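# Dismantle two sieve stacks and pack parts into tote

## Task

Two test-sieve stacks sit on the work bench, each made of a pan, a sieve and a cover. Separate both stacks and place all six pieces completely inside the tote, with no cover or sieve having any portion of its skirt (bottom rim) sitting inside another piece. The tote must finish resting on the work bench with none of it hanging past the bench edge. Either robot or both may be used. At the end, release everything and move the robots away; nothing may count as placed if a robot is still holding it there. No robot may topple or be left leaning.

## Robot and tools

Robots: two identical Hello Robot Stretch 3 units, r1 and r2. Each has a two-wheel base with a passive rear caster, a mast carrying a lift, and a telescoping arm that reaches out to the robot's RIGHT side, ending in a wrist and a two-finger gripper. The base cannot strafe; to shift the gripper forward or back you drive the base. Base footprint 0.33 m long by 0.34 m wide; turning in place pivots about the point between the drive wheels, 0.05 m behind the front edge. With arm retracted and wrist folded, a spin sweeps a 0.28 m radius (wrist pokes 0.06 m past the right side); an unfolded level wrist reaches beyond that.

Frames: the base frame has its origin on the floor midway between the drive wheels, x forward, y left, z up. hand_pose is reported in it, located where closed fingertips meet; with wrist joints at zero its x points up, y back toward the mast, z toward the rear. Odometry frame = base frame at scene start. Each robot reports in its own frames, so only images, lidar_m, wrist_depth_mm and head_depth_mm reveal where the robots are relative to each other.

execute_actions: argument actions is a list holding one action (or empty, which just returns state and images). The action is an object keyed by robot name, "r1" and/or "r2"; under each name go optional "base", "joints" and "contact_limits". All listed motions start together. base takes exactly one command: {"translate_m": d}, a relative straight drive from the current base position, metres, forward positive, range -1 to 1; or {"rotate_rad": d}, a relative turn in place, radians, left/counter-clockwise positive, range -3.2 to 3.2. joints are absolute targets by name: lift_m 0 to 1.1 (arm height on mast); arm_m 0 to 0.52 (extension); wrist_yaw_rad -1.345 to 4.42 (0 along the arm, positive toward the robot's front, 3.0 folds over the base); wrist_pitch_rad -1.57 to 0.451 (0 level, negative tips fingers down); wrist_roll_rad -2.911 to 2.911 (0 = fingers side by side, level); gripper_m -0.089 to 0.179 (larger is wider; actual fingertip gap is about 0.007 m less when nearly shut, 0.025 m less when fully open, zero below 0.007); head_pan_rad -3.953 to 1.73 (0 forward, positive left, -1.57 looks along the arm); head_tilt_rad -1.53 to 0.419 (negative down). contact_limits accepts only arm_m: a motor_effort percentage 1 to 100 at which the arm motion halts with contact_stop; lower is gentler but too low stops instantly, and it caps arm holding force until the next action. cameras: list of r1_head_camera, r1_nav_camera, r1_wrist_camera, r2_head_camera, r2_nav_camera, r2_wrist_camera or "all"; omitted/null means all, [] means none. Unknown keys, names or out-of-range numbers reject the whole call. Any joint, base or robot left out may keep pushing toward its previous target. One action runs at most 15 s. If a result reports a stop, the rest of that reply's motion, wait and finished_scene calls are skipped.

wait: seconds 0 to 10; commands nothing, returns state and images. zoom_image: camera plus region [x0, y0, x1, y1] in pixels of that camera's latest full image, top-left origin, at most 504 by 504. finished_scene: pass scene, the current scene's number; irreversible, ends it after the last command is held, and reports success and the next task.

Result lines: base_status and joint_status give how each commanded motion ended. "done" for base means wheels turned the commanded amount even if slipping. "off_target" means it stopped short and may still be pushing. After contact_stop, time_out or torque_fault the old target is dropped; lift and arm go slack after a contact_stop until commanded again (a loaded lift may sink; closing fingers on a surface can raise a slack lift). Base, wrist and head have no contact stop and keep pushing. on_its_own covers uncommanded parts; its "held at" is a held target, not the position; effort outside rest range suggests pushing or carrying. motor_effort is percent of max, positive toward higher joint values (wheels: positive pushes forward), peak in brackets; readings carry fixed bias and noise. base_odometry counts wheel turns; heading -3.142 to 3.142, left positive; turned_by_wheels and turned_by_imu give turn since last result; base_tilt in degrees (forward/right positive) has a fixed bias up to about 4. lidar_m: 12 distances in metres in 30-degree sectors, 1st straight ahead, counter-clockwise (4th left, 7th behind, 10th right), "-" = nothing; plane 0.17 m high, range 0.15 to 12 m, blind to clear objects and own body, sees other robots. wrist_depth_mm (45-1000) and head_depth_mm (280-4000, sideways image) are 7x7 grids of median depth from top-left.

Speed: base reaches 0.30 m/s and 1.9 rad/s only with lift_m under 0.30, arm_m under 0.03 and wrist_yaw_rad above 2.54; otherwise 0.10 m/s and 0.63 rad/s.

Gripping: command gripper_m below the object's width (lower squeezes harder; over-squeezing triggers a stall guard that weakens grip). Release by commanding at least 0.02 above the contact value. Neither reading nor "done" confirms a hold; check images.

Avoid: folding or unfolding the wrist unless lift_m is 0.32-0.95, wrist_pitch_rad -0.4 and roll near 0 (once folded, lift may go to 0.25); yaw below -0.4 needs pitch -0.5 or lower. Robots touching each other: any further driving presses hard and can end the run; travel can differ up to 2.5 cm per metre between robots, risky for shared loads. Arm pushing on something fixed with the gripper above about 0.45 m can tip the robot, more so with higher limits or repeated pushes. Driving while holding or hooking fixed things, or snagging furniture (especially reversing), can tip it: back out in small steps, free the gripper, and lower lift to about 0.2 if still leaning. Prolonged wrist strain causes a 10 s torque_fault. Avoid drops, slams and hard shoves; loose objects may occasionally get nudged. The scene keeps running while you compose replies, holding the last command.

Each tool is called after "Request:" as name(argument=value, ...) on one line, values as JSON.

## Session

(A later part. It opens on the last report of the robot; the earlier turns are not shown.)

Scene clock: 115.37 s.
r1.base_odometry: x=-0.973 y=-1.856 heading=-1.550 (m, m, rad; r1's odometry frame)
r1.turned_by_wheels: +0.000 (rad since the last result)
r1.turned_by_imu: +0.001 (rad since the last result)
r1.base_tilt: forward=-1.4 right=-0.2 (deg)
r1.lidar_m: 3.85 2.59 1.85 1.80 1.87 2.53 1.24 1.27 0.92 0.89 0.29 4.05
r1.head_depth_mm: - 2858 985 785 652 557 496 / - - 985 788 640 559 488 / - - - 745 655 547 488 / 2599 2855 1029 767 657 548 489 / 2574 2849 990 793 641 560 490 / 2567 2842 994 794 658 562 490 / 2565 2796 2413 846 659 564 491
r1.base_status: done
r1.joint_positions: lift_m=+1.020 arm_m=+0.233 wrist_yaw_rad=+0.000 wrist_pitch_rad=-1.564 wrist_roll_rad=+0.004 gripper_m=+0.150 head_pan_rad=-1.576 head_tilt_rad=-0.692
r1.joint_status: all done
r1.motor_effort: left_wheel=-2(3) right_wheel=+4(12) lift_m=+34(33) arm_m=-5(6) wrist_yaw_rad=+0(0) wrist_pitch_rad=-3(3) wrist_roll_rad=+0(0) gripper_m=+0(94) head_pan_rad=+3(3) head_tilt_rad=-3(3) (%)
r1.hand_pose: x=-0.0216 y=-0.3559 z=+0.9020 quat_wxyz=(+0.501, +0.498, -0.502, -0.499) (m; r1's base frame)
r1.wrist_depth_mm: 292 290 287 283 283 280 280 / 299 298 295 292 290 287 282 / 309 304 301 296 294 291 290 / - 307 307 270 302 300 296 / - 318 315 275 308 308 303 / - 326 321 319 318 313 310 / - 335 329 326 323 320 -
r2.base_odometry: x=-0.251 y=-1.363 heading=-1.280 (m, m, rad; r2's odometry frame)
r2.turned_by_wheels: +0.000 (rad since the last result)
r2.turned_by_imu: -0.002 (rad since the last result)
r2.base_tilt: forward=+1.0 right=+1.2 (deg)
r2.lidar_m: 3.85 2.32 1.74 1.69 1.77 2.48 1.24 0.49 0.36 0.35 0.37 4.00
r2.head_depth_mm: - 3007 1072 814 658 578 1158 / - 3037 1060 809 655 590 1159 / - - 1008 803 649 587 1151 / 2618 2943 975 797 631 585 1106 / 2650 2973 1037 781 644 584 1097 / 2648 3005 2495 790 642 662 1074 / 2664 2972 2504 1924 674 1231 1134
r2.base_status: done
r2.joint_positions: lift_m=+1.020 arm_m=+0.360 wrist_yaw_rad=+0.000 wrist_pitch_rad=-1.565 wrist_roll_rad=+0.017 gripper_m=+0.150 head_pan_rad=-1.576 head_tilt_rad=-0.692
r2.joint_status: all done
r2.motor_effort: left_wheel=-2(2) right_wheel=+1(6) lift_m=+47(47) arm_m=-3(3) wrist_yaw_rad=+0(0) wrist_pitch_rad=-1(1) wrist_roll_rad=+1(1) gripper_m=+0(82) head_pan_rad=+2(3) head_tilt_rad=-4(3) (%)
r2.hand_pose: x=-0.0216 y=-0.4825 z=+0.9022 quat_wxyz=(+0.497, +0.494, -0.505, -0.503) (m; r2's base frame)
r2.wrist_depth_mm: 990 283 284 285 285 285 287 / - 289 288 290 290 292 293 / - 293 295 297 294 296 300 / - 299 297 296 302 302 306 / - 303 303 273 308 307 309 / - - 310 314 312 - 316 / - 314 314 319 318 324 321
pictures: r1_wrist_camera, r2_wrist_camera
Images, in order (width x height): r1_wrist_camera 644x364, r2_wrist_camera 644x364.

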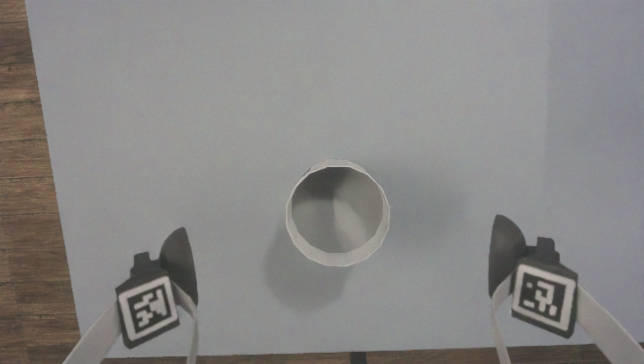

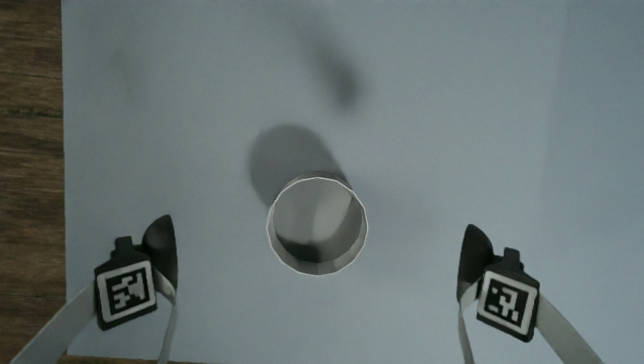

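Request:
execute_actions(actions=[{"r1":{"joints":{"lift_m":0.925}},"r2":{"joints":{"lift_m":0.925,"arm_m":0.357}}}], cameras=[])

Request:
execute_actions(actions=[{"r1":{"joints":{"gripper_m":0.05}},"r2":{"joints":{"gripper_m":0.05}}}], cameras=[])

Request:
execute_actions(actions=[{"r1":{"joints":{"lift_m":1.0}},"r2":{"joints":{"lift_m":1.0}}}], cameras=["r1_head_camera","r2_head_camera"])

Request:
execute_actions(actions=[{"r1":{"base":{"translate_m":-0.464},"joints":{"lift_m":1.05,"arm_m":0.335}},"r2":{"base":{"translate_m":-0.493},"joints":{"lift_m":1.05,"arm_m":0.50}}}], cameras=["r1_wrist_camera","r2_wrist_camera"])

Request:
execute_actions(actions=[{"r1":{"joints":{"lift_m":0.913}},"r2":{"joints":{"lift_m":0.915}}}], cameras=["r1_wrist_camera","r2_wrist_camera"])

Scene clock: 127.47 s.
r1.base_odometry: x=-0.973 y=-1.856 heading=-1.550 (m, m, rad; r1's odometry frame)
r1.turned_by_wheels: +0.000 (rad since the last result)
r1.turned_by_imu: +0.001 (rad since the last result)
r1.base_tilt: forward=-1.5 right=-0.5 (deg)
r1.lidar_m: 3.86 2.60 1.85 1.80 1.86 2.53 1.24 1.28 0.92 0.89 0.29 4.07
r1.head_depth_mm: 2607 2805 - 763 653 559 495 / 2593 2799 - 764 669 559 488 / 2591 2810 - - 642 548 489 / 2571 2882 990 790 640 549 490 / 2582 2843 992 790 665 562 490 / 2541 2827 996 795 659 564 491 / 2557 2867 2431 845 661 563 491
r1.base_status: not commanded
r1.joint_positions: lift_m=+0.925 arm_m=+0.233 wrist_yaw_rad=+0.000 wrist_pitch_rad=-1.564 wrist_roll_rad=+0.004 gripper_m=+0.150 head_pan_rad=-1.576 head_tilt_rad=-0.692
r1.joint_status: all done
r1.motor_effort: left_wheel=-2(3) right_wheel=+3(3) lift_m=+19(30) arm_m=-5(5) wrist_yaw_rad=+0(0) wrist_pitch_rad=-3(3) wrist_roll_rad=+0(0) gripper_m=+0(0) head_pan_rad=+3(3) head_tilt_rad=-3(4) (%)
r1.hand_pose: x=-0.0216 y=-0.3559 z=+0.8076 quat_wxyz=(+0.501, +0.498, -0.502, -0.499) (m; r1's base frame)
r1.wrist_depth_mm: 198 199 196 195 193 191 190 / 205 202 200 199 196 196 194 / 208 208 206 204 202 200 198 / 214 211 211 183 207 205 204 / 218 219 214 178 179 209 208 / 224 224 219 182 182 215 211 / 230 230 227 222 222 221 218
r2.base_odometry: x=-0.251 y=-1.363 heading=-1.280 (m, m, rad; r2's odometry frame)
r2.turned_by_wheels: +0.000 (rad since the last result)
r2.turned_by_imu: -0.001 (rad since the last result)
r2.base_tilt: forward=+1.0 right=+1.1 (deg)
r2.lidar_m: 3.86 2.32 1.74 1.69 1.77 2.48 1.24 0.49 0.36 0.35 0.37 3.97
r2.head_depth_mm: 2577 2842 - - 639 578 1157 / 2589 2845 977 809 654 588 1158 / 2570 2837 - 805 634 585 1149 / 2612 2920 1068 771 631 584 1102 / 2638 2997 1032 798 644 582 1097 / 2654 2982 2517 790 640 662 1070 / 2645 2953 2496 1936 677 1228 1133
r2.base_status: not commanded
r2.joint_positions: lift_m=+0.925 arm_m=+0.357 wrist_yaw_rad=+0.000 wrist_pitch_rad=-1.566 wrist_roll_rad=+0.017 gripper_m=+0.150 head_pan_rad=-1.576 head_tilt_rad=-0.692
r2.joint_status: all done
r2.motor_effort: left_wheel=-2(2) right_wheel=+1(1) lift_m=+37(42) arm_m=-3(6) wrist_yaw_rad=+0(0) wrist_pitch_rad=-1(1) wrist_roll_rad=+1(1) gripper_m=+0(1) head_pan_rad=+2(3) head_tilt_rad=-3(4) (%)
r2.hand_pose: x=-0.0216 y=-0.4794 z=+0.8075 quat_wxyz=(+0.497, +0.494, -0.505, -0.503) (m; r2's base frame)
r2.wrist_depth_mm: 191 192 193 193 195 194 195 / 195 197 196 196 197 198 198 / 199 199 200 200 201 201 203 / 202 204 205 203 204 205 207 / 207 206 207 174 208 210 210 / 210 - 211 177 212 - 216 / 215 216 216 174 218 220 219
pictures: none
No camera images: the call's "cameras" was empty. Leave "cameras" out to get every camera's image.

Scene clock: 128.97 s.
r1.base_odometry: x=-0.973 y=-1.856 heading=-1.550 (m, m, rad; r1's odometry frame)
r1.turned_by_wheels: +0.000 (rad since the last result)
r1.turned_by_imu: +0.000 (rad since the last result)
r1.base_tilt: forward=-1.2 right=-0.2 (deg)
r1.lidar_m: 3.87 2.60 1.85 1.80 1.87 2.53 1.24 1.28 0.92 0.89 0.29 4.04
r1.head_depth_mm: 2610 2836 - 761 652 558 496 / 2606 2820 - 766 652 559 488 / 2602 2815 - - 655 544 489 / 2563 2861 993 789 656 549 489 / 2595 2830 994 791 659 561 489 / 2591 2836 995 793 660 563 489 / 2567 2830 2413 845 659 564 490
r1.base_status: not commanded
r1.joint_positions: lift_m=+0.925 arm_m=+0.233 wrist_yaw_rad=+0.000 wrist_pitch_rad=-1.564 wrist_roll_rad=+0.004 gripper_m=+0.051 head_pan_rad=-1.576 head_tilt_rad=-0.692
r1.joint_status: all done
r1.motor_effort: left_wheel=-2(2) right_wheel=+4(4) lift_m=+20(20) arm_m=-5(5) wrist_yaw_rad=+0(0) wrist_pitch_rad=-3(3) wrist_roll_rad=+0(0) gripper_m=-16(98) head_pan_rad=+3(3) head_tilt_rad=-3(3) (%)
r1.hand_pose: x=-0.0216 y=-0.3559 z=+0.8076 quat_wxyz=(+0.501, +0.498, -0.502, -0.499) (m; r1's base frame)
r1.wrist_depth_mm: 199 198 197 194 193 191 191 / 204 202 200 199 197 195 193 / 208 207 205 203 202 200 199 / 213 211 210 180 206 204 203 / 219 218 214 177 176 209 207 / 224 223 - 180 179 214 212 / 229 227 227 179 221 221 217
r2.base_odometry: x=-0.251 y=-1.363 heading=-1.280 (m, m, rad; r2's odometry frame)
r2.turned_by_wheels: +0.000 (rad since the last result)
r2.turned_by_imu: +0.000 (rad since the last result)
r2.base_tilt: forward=+1.0 right=+1.1 (deg)
r2.lidar_m: 3.85 2.33 1.74 1.69 1.77 2.49 1.24 0.49 0.36 0.35 0.37 3.98
r2.head_depth_mm: 2585 2888 - - 638 577 1162 / 2569 2805 973 810 654 589 1152 / 2590 2878 - 777 642 587 1152 / 2621 2889 1067 774 630 584 1107 / 2601 2984 1032 796 644 582 1102 / 2626 3007 2489 790 642 662 1069 / 2621 3007 2494 1922 675 1225 1136
r2.base_status: not commanded
r2.joint_positions: lift_m=+0.925 arm_m=+0.357 wrist_yaw_rad=+0.000 wrist_pitch_rad=-1.566 wrist_roll_rad=+0.017 gripper_m=+0.051 head_pan_rad=-1.576 head_tilt_rad=-0.692
r2.joint_status: all done
r2.motor_effort: left_wheel=-2(2) right_wheel=+1(1) lift_m=+37(37) arm_m=-3(3) wrist_yaw_rad=+0(0) wrist_pitch_rad=-1(1) wrist_roll_rad=+1(0) gripper_m=-14(88) head_pan_rad=+2(2) head_tilt_rad=-4(4) (%)
r2.hand_pose: x=-0.0216 y=-0.4794 z=+0.8075 quat_wxyz=(+0.497, +0.494, -0.505, -0.503) (m; r2's base frame)
r2.wrist_depth_mm: 191 193 192 192 194 194 196 / 195 196 196 197 198 198 199 / 199 199 199 201 202 202 203 / 203 203 203 202 205 205 207 / 206 208 206 172 209 210 211 / 211 211 173 175 170 214 215 / 214 216 215 169 219 218 220
pictures: none
No camera images: the call's "cameras" was empty. Leave "cameras" out to get every camera's image.

Scene clock: 130.47 s.
r1.base_odometry: x=-0.973 y=-1.856 heading=-1.550 (m, m, rad; r1's odometry frame)
r1.turned_by_wheels: +0.000 (rad since the last result)
r1.turned_by_imu: +0.000 (rad since the last result)
r1.base_tilt: forward=-1.4 right=-0.3 (deg)
r1.lidar_m: 3.87 2.60 1.85 1.81 1.86 2.53 1.24 1.27 0.92 0.89 0.29 4.03
r1.head_depth_mm: - 2877 953 784 654 557 496 / - - 954 785 654 559 487 / 2508 - - 746 520 548 489 / 2570 2818 1011 748 520 550 489 / 2548 2831 994 792 657 561 490 / 2575 2845 995 793 657 562 491 / 2580 2829 2425 846 658 563 491
r1.base_status: not commanded
r1.joint_positions: lift_m=+1.000 arm_m=+0.233 wrist_yaw_rad=+0.000 wrist_pitch_rad=-1.564 wrist_roll_rad=+0.004 gripper_m=+0.051 head_pan_rad=-1.576 head_tilt_rad=-0.692
r1.joint_status: all done
r1.motor_effort: left_wheel=-3(2) right_wheel=+4(4) lift_m=+34(37) arm_m=-6(5) wrist_yaw_rad=+0(0) wrist_pitch_rad=-2(3) wrist_roll_rad=+0(0) gripper_m=-15(15) head_pan_rad=+3(2) head_tilt_rad=-4(4) (%)
r1.hand_pose: x=-0.0216 y=-0.3559 z=+0.8820 quat_wxyz=(+0.501, +0.497, -0.502, -0.499) (m; r1's base frame)
r1.wrist_depth_mm: 273 269 269 265 264 260 258 / 278 276 273 272 268 269 265 / 286 282 280 278 275 273 270 / 293 290 285 251 279 277 278 / 302 298 292 177 176 285 282 / - 302 - 181 179 292 290 / - 312 307 180 301 302 293
r2.base_odometry: x=-0.251 y=-1.363 heading=-1.280 (m, m, rad; r2's odometry frame)
r2.turned_by_wheels: +0.000 (rad since the last result)
r2.turned_by_imu: +0.000 (rad since the last result)
r2.base_tilt: forward=+1.0 right=+1.2 (deg)
r2.lidar_m: 3.86 2.33 1.74 1.69 1.77 2.48 1.24 0.49 0.36 0.35 0.37 3.98
r2.head_depth_mm: 2530 - 1068 815 658 577 1158 / 2463 3038 1059 808 653 589 1150 / 2523 - 1030 806 650 587 1148 / 2609 3009 1038 726 641 584 1100 / 2626 2967 1038 795 645 583 1101 / 2663 3001 2494 793 642 664 1074 / 2674 2982 2493 1916 675 1227 1135
r2.base_status: not commanded
r2.joint_positions: lift_m=+1.000 arm_m=+0.357 wrist_yaw_rad=+0.000 wrist_pitch_rad=-1.566 wrist_roll_rad=+0.017 gripper_m=+0.051 head_pan_rad=-1.576 head_tilt_rad=-0.692
r2.joint_status: all done
r2.motor_effort: left_wheel=-2(2) right_wheel=+1(1) lift_m=+48(52) arm_m=-3(3) wrist_yaw_rad=+0(0) wrist_pitch_rad=-1(1) wrist_roll_rad=+1(1) gripper_m=-15(14) head_pan_rad=+3(3) head_tilt_rad=-4(3) (%)
r2.hand_pose: x=-0.0216 y=-0.4794 z=+0.8821 quat_wxyz=(+0.497, +0.494, -0.505, -0.503) (m; r2's base frame)
r2.wrist_depth_mm: 262 262 263 265 267 266 267 / 268 268 270 270 269 270 272 / 274 273 274 276 274 277 275 / 278 278 280 278 282 283 280 / - 280 282 171 286 286 289 / - 289 173 175 170 294 292 / - 295 295 169 295 299 300
pictures: r1_head_camera (sideways: a quarter turn clockwise sets it upright), r2_head_camera (sideways: a quarter turn clockwise sets it upright)
Images, in order (width x height): r1_head_camera 896x504, r2_head_camera 896x504.

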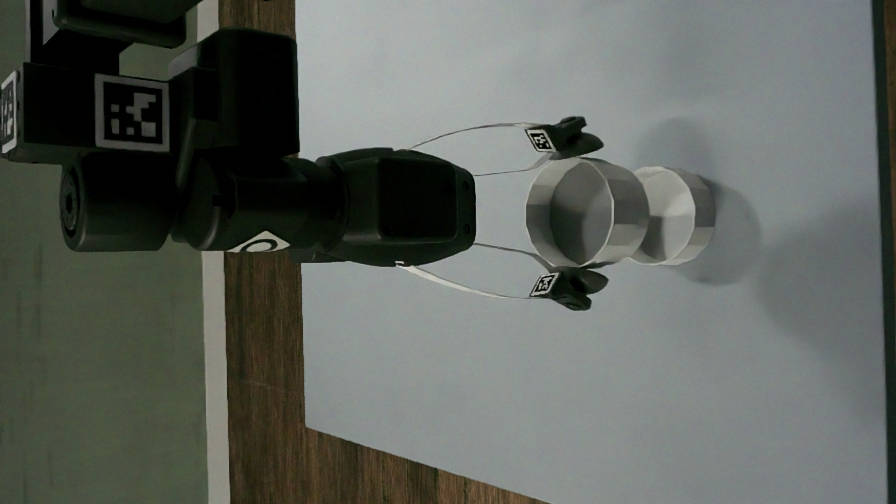

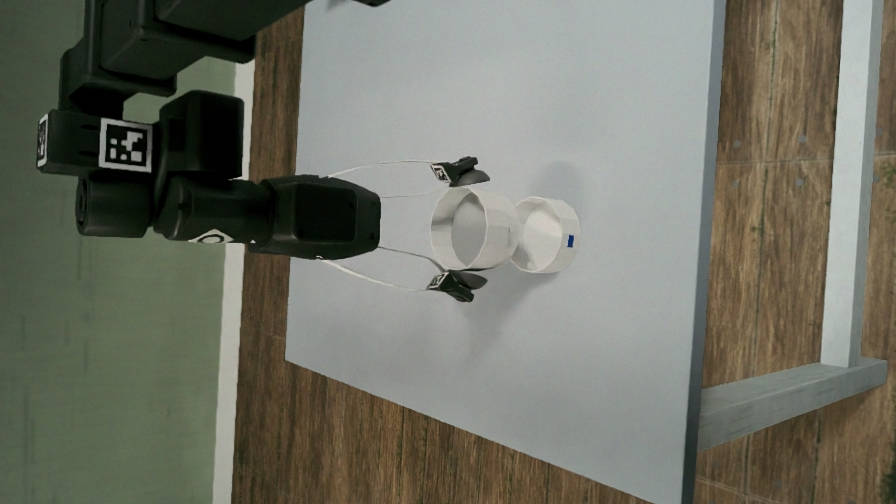

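Scene clock: 136.47 s.
r1.base_odometry: x=-0.982 y=-1.392 heading=-1.550 (m, m, rad; r1's odometry frame)
r1.turned_by_wheels: +0.000 (rad since the last result)
r1.turned_by_imu: +0.001 (rad since the last result)
r1.base_tilt: forward=-1.4 right=-0.2 (deg)
r1.lidar_m: 4.33 2.54 1.87 1.80 1.86 2.52 4.45 0.79 0.93 0.89 0.92 0.68
r1.head_depth_mm: 2601 2882 987 742 608 557 496 / - 2807 814 742 609 559 497 / - 514 782 573 610 560 497 / 1252 2837 880 566 608 560 499 / 2559 2861 958 729 611 561 499 / 2586 2822 995 792 658 562 498 / 2561 2866 1000 794 659 562 491
r1.base_status: done
r1.joint_positions: lift_m=+1.050 arm_m=+0.335 wrist_yaw_rad=+0.000 wrist_pitch_rad=-1.564 wrist_roll_rad=+0.004 gripper_m=+0.051 head_pan_rad=-1.576 head_tilt_rad=-0.692
r1.joint_status: all done
r1.motor_effort: left_wheel=-3(8) right_wheel=+3(5) lift_m=+34(36) arm_m=+5(5) wrist_yaw_rad=+0(0) wrist_pitch_rad=-2(3) wrist_roll_rad=+0(0) gripper_m=-16(15) head_pan_rad=+3(3) head_tilt_rad=-3(3) (%)
r1.hand_pose: x=-0.0216 y=-0.4573 z=+0.9320 quat_wxyz=(+0.501, +0.498, -0.502, -0.499) (m; r1's base frame)
r1.wrist_depth_mm: 320 316 292 312 309 266 303 / 329 324 282 297 314 274 311 / 335 335 275 301 320 278 318 / 345 339 304 328 329 281 324 / 352 345 258 177 177 275 338 / 360 360 - 181 178 252 341 / 365 366 363 179 354 352 348
r2.base_odometry: x=-0.392 y=-0.890 heading=-1.280 (m, m, rad; r2's odometry frame)
r2.turned_by_wheels: +0.000 (rad since the last result)
r2.turned_by_imu: +0.001 (rad since the last result)
r2.base_tilt: forward=+1.0 right=+1.1 (deg)
r2.lidar_m: 4.35 2.34 1.75 1.71 1.79 2.50 4.42 0.46 0.35 0.34 0.35 0.49
r2.head_depth_mm: - 2899 1070 814 658 564 1161 / 2596 2889 1012 739 638 574 1158 / - 758 819 800 639 573 1146 / 2588 2927 905 795 642 570 1146 / 2628 2970 1032 734 644 569 1142 / 2625 2973 1026 787 643 577 1092 / 2651 2995 1019 784 639 575 1090
r2.base_status: done
r2.joint_positions: lift_m=+1.050 arm_m=+0.500 wrist_yaw_rad=+0.000 wrist_pitch_rad=-1.566 wrist_roll_rad=+0.017 gripper_m=+0.051 head_pan_rad=-1.576 head_tilt_rad=-0.692
r2.joint_status: all done
r2.motor_effort: left_wheel=-2(5) right_wheel=+2(3) lift_m=+48(52) arm_m=+4(5) wrist_yaw_rad=+0(0) wrist_pitch_rad=-1(1) wrist_roll_rad=+1(1) gripper_m=-14(15) head_pan_rad=+2(2) head_tilt_rad=-4(4) (%)
r2.hand_pose: x=-0.0216 y=-0.6218 z=+0.9322 quat_wxyz=(+0.497, +0.495, -0.505, -0.503) (m; r2's base frame)
r2.wrist_depth_mm: 309 310 270 310 309 263 316 / 316 314 278 315 315 259 322 / 321 320 288 320 323 256 325 / 326 329 301 325 328 270 333 / 332 336 243 171 332 266 340 / 337 341 174 176 169 261 346 / 346 349 278 169 321 300 355
pictures: r1_wrist_camera, r2_wrist_camera
Images, in order (width x height): r1_wrist_camera 644x364, r2_wrist_camera 644x364.

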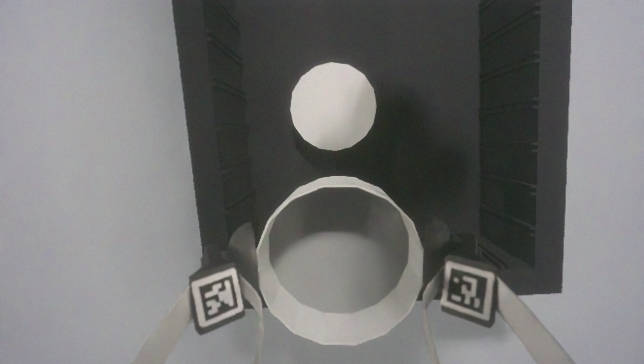

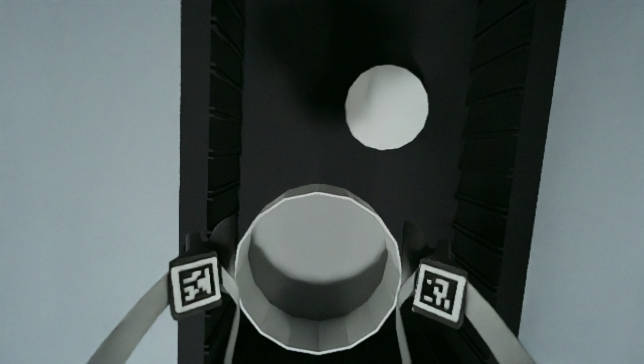

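Scene clock: 138.53 s.
r1.base_odometry: x=-0.982 y=-1.392 heading=-1.550 (m, m, rad; r1's odometry frame)
r1.turned_by_wheels: +0.000 (rad since the last result)
r1.turned_by_imu: +0.000 (rad since the last result)
r1.base_tilt: forward=-1.4 right=-0.4 (deg)
r1.lidar_m: 4.34 2.54 1.87 1.80 1.85 2.51 4.46 0.79 0.93 0.89 0.92 0.68
r1.head_depth_mm: 2575 2832 - 653 608 558 496 / 2594 - 808 742 610 560 496 / 2503 - - 744 610 559 497 / 674 1407 890 763 607 562 498 / 2578 2850 958 744 613 561 499 / 2581 2834 994 791 659 562 499 / 2559 2859 997 794 658 564 491
r1.base_status: not commanded
r1.joint_positions: lift_m=+0.913 arm_m=+0.335 wrist_yaw_rad=+0.000 wrist_pitch_rad=-1.564 wrist_roll_rad=+0.004 gripper_m=+0.051 head_pan_rad=-1.576 head_tilt_rad=-0.692
r1.joint_status: all done
r1.motor_effort: left_wheel=-3(3) right_wheel=+3(3) lift_m=+20(32) arm_m=+6(5) wrist_yaw_rad=+0(0) wrist_pitch_rad=-2(3) wrist_roll_rad=+0(0) gripper_m=-16(15) head_pan_rad=+3(3) head_tilt_rad=-3(3) (%)
r1.hand_pose: x=-0.0216 y=-0.4573 z=+0.7956 quat_wxyz=(+0.501, +0.498, -0.502, -0.499) (m; r1's base frame)
r1.wrist_depth_mm: 109 148 182 160 178 178 175 / 108 146 185 164 181 181 178 / 107 143 190 167 187 186 181 / 109 141 195 190 192 190 183 / 111 139 198 177 176 193 185 / 114 135 - 181 179 198 188 / 118 126 181 168 166 163 163
r2.base_odometry: x=-0.392 y=-0.890 heading=-1.280 (m, m, rad; r2's odometry frame)
r2.turned_by_wheels: +0.000 (rad since the last result)
r2.turned_by_imu: +0.000 (rad since the last result)
r2.base_tilt: forward=+1.0 right=+1.2 (deg)
r2.lidar_m: 4.31 2.34 1.76 1.71 1.79 2.51 4.41 0.47 0.35 0.34 0.35 0.49
r2.head_depth_mm: 2568 2897 - - 640 565 1158 / 2564 2834 930 736 638 574 1150 / 1116 - 909 777 638 573 1149 / 1043 2920 927 759 644 570 1144 / 2601 2986 1033 735 645 568 1144 / 2632 3001 1031 789 641 579 1092 / 2633 2960 1017 786 638 576 1090
r2.base_status: not commanded
r2.joint_positions: lift_m=+0.915 arm_m=+0.500 wrist_yaw_rad=+0.000 wrist_pitch_rad=-1.566 wrist_roll_rad=+0.017 gripper_m=+0.051 head_pan_rad=-1.576 head_tilt_rad=-0.692
r2.joint_status: all done
r2.motor_effort: left_wheel=-2(2) right_wheel=+2(2) lift_m=+38(45) arm_m=+4(4) wrist_yaw_rad=+0(0) wrist_pitch_rad=-1(1) wrist_roll_rad=+1(1) gripper_m=-14(14) head_pan_rad=+3(3) head_tilt_rad=-4(3) (%)
r2.hand_pose: x=-0.0216 y=-0.6218 z=+0.7975 quat_wxyz=(+0.497, +0.495, -0.505, -0.503) (m; r2's base frame)
r2.wrist_depth_mm: 103 139 180 181 162 181 174 / 104 141 184 184 163 166 173 / 105 143 186 189 167 188 170 / 107 146 191 190 192 193 168 / 108 148 192 172 194 196 167 / 110 140 173 175 169 202 166 / 111 168 202 169 204 203 163
pictures: r1_wrist_camera, r2_wrist_camera
Images, in order (width x height): r1_wrist_camera 644x364, r2_wrist_camera 644x364.

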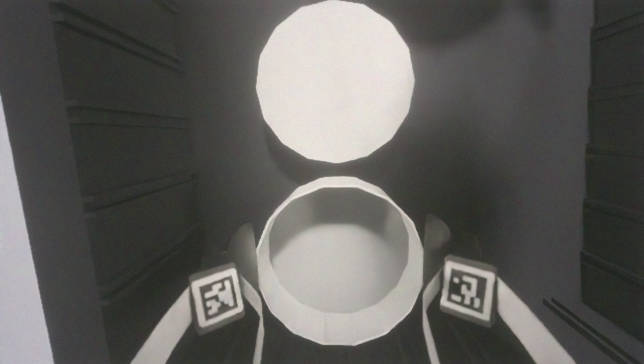

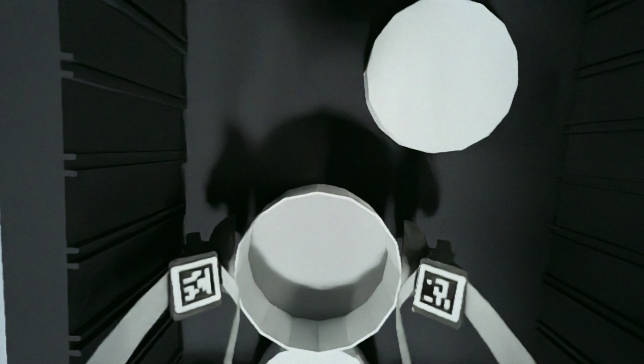

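Request:
execute_actions(actions=[{"r1":{"joints":{"gripper_m":0.11}},"r2":{"joints":{"gripper_m":0.11}}}], cameras=[])

Request:
execute_actions(actions=[{"r1":{"joints":{"lift_m":1.02}},"r2":{"joints":{"lift_m":1.02}}}], cameras=["r1_wrist_camera","r2_wrist_camera"])

Request:
execute_actions(actions=[{"r1":{"base":{"translate_m":0.464},"joints":{"arm_m":0.233,"gripper_m":0.15}},"r2":{"base":{"translate_m":0.493},"joints":{"arm_m":0.357,"gripper_m":0.15}}}], cameras=["r1_wrist_camera","r2_wrist_camera"])

Scene clock: 145.90 s.
r1.base_odometry: x=-0.982 y=-1.392 heading=-1.550 (m, m, rad; r1's odometry frame)
r1.turned_by_wheels: +0.000 (rad since the last result)
r1.turned_by_imu: +0.001 (rad since the last result)
r1.base_tilt: forward=-1.5 right=-0.3 (deg)
r1.lidar_m: 4.35 2.54 1.87 1.80 1.85 2.52 4.44 0.79 0.93 0.89 0.92 0.68
r1.head_depth_mm: 2629 2822 - 649 607 558 496 / 2584 - 820 747 610 558 497 / 2527 - - 750 610 561 498 / 675 1413 888 741 607 560 499 / 2583 2876 958 740 613 562 499 / 2547 2838 993 792 655 562 499 / 2589 2848 1001 794 661 563 491
r1.base_status: not commanded
r1.joint_positions: lift_m=+0.913 arm_m=+0.335 wrist_yaw_rad=+0.000 wrist_pitch_rad=-1.564 wrist_roll_rad=+0.004 gripper_m=+0.110 head_pan_rad=-1.576 head_tilt_rad=-0.692
r1.joint_status: all done
r1.motor_effort: left_wheel=-3(3) right_wheel=+3(3) lift_m=+21(20) arm_m=+5(6) wrist_yaw_rad=+0(0) wrist_pitch_rad=-3(3) wrist_roll_rad=+0(0) gripper_m=+0(90) head_pan_rad=+3(3) head_tilt_rad=-3(4) (%)
r1.hand_pose: x=-0.0216 y=-0.4572 z=+0.7956 quat_wxyz=(+0.501, +0.498, -0.502, -0.499) (m; r1's base frame)
r1.wrist_depth_mm: 109 148 182 160 178 177 174 / 108 146 186 163 180 181 177 / 107 143 191 167 186 186 181 / 109 141 195 177 191 191 182 / 111 139 197 179 179 193 185 / 114 128 203 184 182 - 188 / 118 126 184 169 169 162 164
r2.base_odometry: x=-0.392 y=-0.890 heading=-1.280 (m, m, rad; r2's odometry frame)
r2.turned_by_wheels: +0.000 (rad since the last result)
r2.turned_by_imu: -0.001 (rad since the last result)
r2.base_tilt: forward=+1.0 right=+1.2 (deg)
r2.lidar_m: 4.35 2.34 1.76 1.71 1.79 2.50 4.42 0.46 0.35 0.34 0.35 0.49
r2.head_depth_mm: 2574 2886 - - 641 565 1156 / 2563 2798 928 737 638 575 1151 / 1121 - 914 776 640 574 1148 / 1042 2954 929 768 642 570 1140 / 2619 2941 1034 728 645 569 1136 / 2626 2958 1023 791 642 579 1096 / 2631 2979 1019 785 638 576 1088
r2.base_status: not commanded
r2.joint_positions: lift_m=+0.915 arm_m=+0.500 wrist_yaw_rad=+0.000 wrist_pitch_rad=-1.566 wrist_roll_rad=+0.017 gripper_m=+0.110 head_pan_rad=-1.576 head_tilt_rad=-0.692
r2.joint_status: all done
r2.motor_effort: left_wheel=-2(2) right_wheel=+1(2) lift_m=+38(38) arm_m=+4(4) wrist_yaw_rad=+0(0) wrist_pitch_rad=-1(1) wrist_roll_rad=+1(0) gripper_m=+0(80) head_pan_rad=+3(3) head_tilt_rad=-4(3) (%)
r2.hand_pose: x=-0.0216 y=-0.6218 z=+0.7975 quat_wxyz=(+0.497, +0.495, -0.505, -0.503) (m; r2's base frame)
r2.wrist_depth_mm: 103 139 182 181 161 181 175 / 104 141 184 184 164 165 173 / 105 144 187 188 167 188 169 / 107 146 192 191 192 193 168 / 109 141 192 177 195 196 167 / 110 131 180 180 198 200 165 / 111 161 203 178 204 205 164
pictures: none
No camera images: the call's "cameras" was empty. Leave "cameras" out to get every camera's image.

Scene clock: 147.70 s.
r1.base_odometry: x=-0.982 y=-1.392 heading=-1.550 (m, m, rad; r1's odometry frame)
r1.turned_by_wheels: +0.000 (rad since the last result)
r1.turned_by_imu: +0.000 (rad since the last result)
r1.base_tilt: forward=-1.3 right=-0.4 (deg)
r1.lidar_m: 4.35 2.54 1.87 1.80 1.86 2.52 4.45 0.79 0.93 0.89 0.92 0.68
r1.head_depth_mm: - 2894 985 740 608 558 494 / 2580 2779 874 742 609 559 496 / - - 870 762 609 561 499 / 1256 2846 886 783 607 560 498 / 2584 2856 977 725 613 562 499 / 2593 2827 995 794 658 562 500 / 2562 2858 1003 794 660 563 492
r1.base_status: not commanded
r1.joint_positions: lift_m=+1.020 arm_m=+0.335 wrist_yaw_rad=+0.000 wrist_pitch_rad=-1.564 wrist_roll_rad=+0.004 gripper_m=+0.110 head_pan_rad=-1.576 head_tilt_rad=-0.692
r1.joint_status: all done
r1.motor_effort: left_wheel=-3(3) right_wheel=+3(3) lift_m=+33(34) arm_m=+5(5) wrist_yaw_rad=+0(0) wrist_pitch_rad=-2(3) wrist_roll_rad=+0(0) gripper_m=+0(0) head_pan_rad=+3(3) head_tilt_rad=-4(3) (%)
r1.hand_pose: x=-0.0216 y=-0.4572 z=+0.9020 quat_wxyz=(+0.501, +0.498, -0.502, -0.499) (m; r1's base frame)
r1.wrist_depth_mm: 291 288 281 279 280 265 207 / 299 294 282 266 287 272 210 / 307 303 273 273 292 278 213 / 314 310 264 285 299 283 214 / 318 318 290 291 304 268 298 / 325 325 251 242 234 - 309 / 335 330 331 326 324 321 316
r2.base_odometry: x=-0.392 y=-0.890 heading=-1.280 (m, m, rad; r2's odometry frame)
r2.turned_by_wheels: +0.000 (rad since the last result)
r2.turned_by_imu: +0.000 (rad since the last result)
r2.base_tilt: forward=+0.9 right=+1.1 (deg)
r2.lidar_m: 4.36 2.34 1.76 1.71 1.78 2.50 4.41 0.46 0.35 0.34 0.35 0.50
r2.head_depth_mm: - 2960 1067 813 659 566 1159 / 2607 2920 975 737 637 575 1156 / - 712 928 801 639 573 1151 / 2611 2924 918 770 643 570 1147 / 2634 2967 1034 735 646 568 1139 / 2608 2946 1026 790 641 579 1093 / 2634 3010 1017 782 638 575 1091
r2.base_status: not commanded
r2.joint_positions: lift_m=+1.020 arm_m=+0.500 wrist_yaw_rad=+0.000 wrist_pitch_rad=-1.566 wrist_roll_rad=+0.017 gripper_m=+0.110 head_pan_rad=-1.576 head_tilt_rad=-0.692
r2.joint_status: all done
r2.motor_effort: left_wheel=-2(2) right_wheel=+1(1) lift_m=+47(50) arm_m=+4(4) wrist_yaw_rad=+0(0) wrist_pitch_rad=-1(1) wrist_roll_rad=+1(1) gripper_m=+1(1) head_pan_rad=+3(3) head_tilt_rad=-3(3) (%)
r2.hand_pose: x=-0.0216 y=-0.6218 z=+0.9022 quat_wxyz=(+0.497, +0.495, -0.505, -0.503) (m; r2's base frame)
r2.wrist_depth_mm: 284 280 271 279 263 262 282 / 287 284 280 285 268 256 289 / 293 290 286 292 271 254 295 / 298 295 294 280 299 250 302 / 304 303 301 286 301 246 307 / 310 309 309 290 308 226 317 / 314 313 298 292 315 254 320
pictures: r1_wrist_camera, r2_wrist_camera
Images, in order (width x height): r1_wrist_camera 644x364, r2_wrist_camera 644x364.

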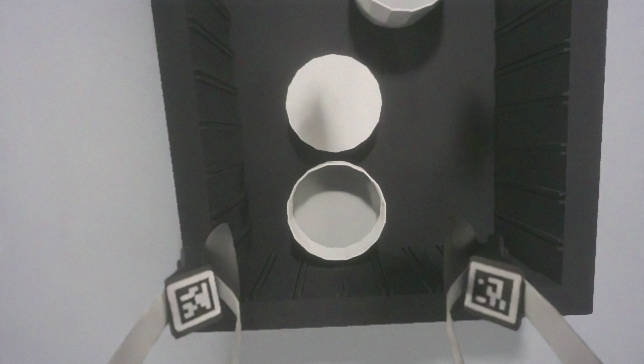

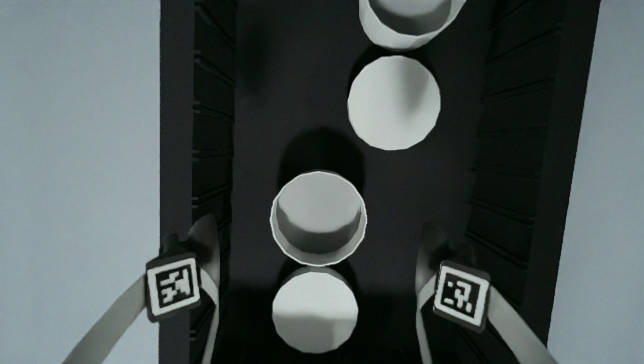

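Scene clock: 153.57 s.
r1.base_odometry: x=-0.973 y=-1.856 heading=-1.550 (m, m, rad; r1's odometry frame)
r1.turned_by_wheels: +0.000 (rad since the last result)
r1.turned_by_imu: +0.001 (rad since the last result)
r1.base_tilt: forward=-1.5 right=-0.4 (deg)
r1.lidar_m: 3.87 2.60 1.85 1.80 1.87 2.53 1.24 1.28 0.92 0.89 0.29 4.05
r1.head_depth_mm: - 2796 986 784 652 558 496 / - - 983 790 639 560 488 / - - - 748 655 549 489 / 2599 2830 1028 768 655 550 489 / 2545 2826 995 790 643 562 490 / 2582 2837 999 792 658 561 491 / 2554 2841 2405 842 660 563 491
r1.base_status: done
r1.joint_positions: lift_m=+1.020 arm_m=+0.233 wrist_yaw_rad=+0.000 wrist_pitch_rad=-1.564 wrist_roll_rad=+0.004 gripper_m=+0.150 head_pan_rad=-1.576 head_tilt_rad=-0.692
r1.joint_status: all done
r1.motor_effort: left_wheel=-2(3) right_wheel=+3(11) lift_m=+33(33) arm_m=-5(6) wrist_yaw_rad=+0(0) wrist_pitch_rad=-3(3) wrist_roll_rad=+0(0) gripper_m=+0(92) head_pan_rad=+3(3) head_tilt_rad=-3(3) (%)
r1.hand_pose: x=-0.0216 y=-0.3559 z=+0.9020 quat_wxyz=(+0.501, +0.498, -0.502, -0.499) (m; r1's base frame)
r1.wrist_depth_mm: 295 290 289 284 283 279 279 / 300 294 294 294 287 288 283 / 308 304 299 297 296 292 290 / - 310 307 304 301 298 296 / - 314 313 306 307 305 302 / - 323 321 319 318 316 309 / - 334 331 326 325 323 -
r2.base_odometry: x=-0.251 y=-1.363 heading=-1.280 (m, m, rad; r2's odometry frame)
r2.turned_by_wheels: +0.000 (rad since the last result)
r2.turned_by_imu: -0.002 (rad since the last result)
r2.base_tilt: forward=+1.0 right=+1.1 (deg)
r2.lidar_m: 3.86 2.33 1.74 1.69 1.77 2.48 1.24 0.49 0.36 0.35 0.37 3.98
r2.head_depth_mm: - 3027 1064 811 656 578 1159 / - 2998 1059 811 654 590 1155 / - - 1009 803 649 586 1156 / 2634 2950 980 801 641 584 1102 / 2638 2985 1035 781 643 583 1098 / 2635 2952 2530 791 640 663 1072 / 2629 2994 2490 1926 675 1226 1131
r2.base_status: done
r2.joint_positions: lift_m=+1.020 arm_m=+0.357 wrist_yaw_rad=+0.000 wrist_pitch_rad=-1.566 wrist_roll_rad=+0.017 gripper_m=+0.150 head_pan_rad=-1.576 head_tilt_rad=-0.692
r2.joint_status: all done
r2.motor_effort: left_wheel=-2(3) right_wheel=+1(6) lift_m=+47(47) arm_m=-3(5) wrist_yaw_rad=-1(0) wrist_pitch_rad=-1(1) wrist_roll_rad=+1(1) gripper_m=+1(82) head_pan_rad=+2(3) head_tilt_rad=-4(3) (%)
r2.hand_pose: x=-0.0216 y=-0.4793 z=+0.9022 quat_wxyz=(+0.497, +0.495, -0.505, -0.503) (m; r2's base frame)
r2.wrist_depth_mm: 975 282 281 283 284 285 286 / - 288 288 288 289 291 292 / - 292 293 294 294 298 296 / - 299 298 298 298 300 303 / - 303 303 304 308 307 310 / - - 308 312 312 - 315 / - 319 318 319 320 321 322
pictures: r1_wrist_camera, r2_wrist_camera
Images, in order (width x height): r1_wrist_camera 644x364, r2_wrist_camera 644x364.

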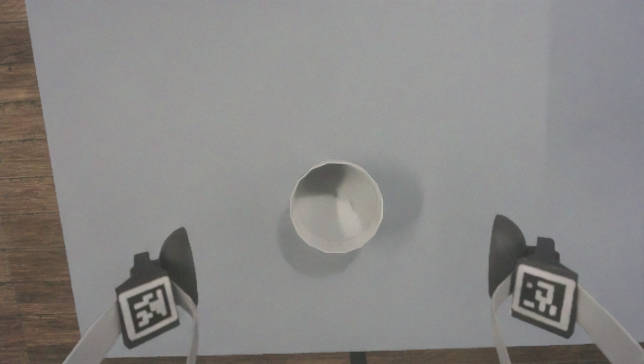

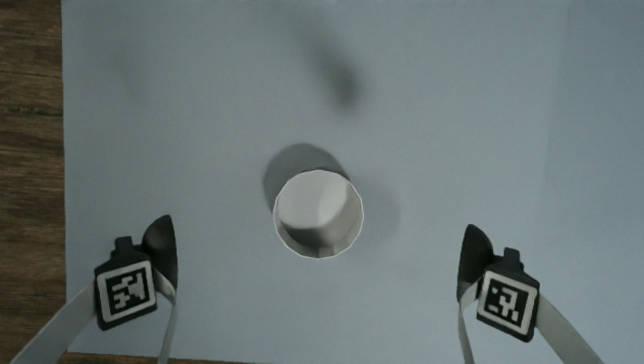

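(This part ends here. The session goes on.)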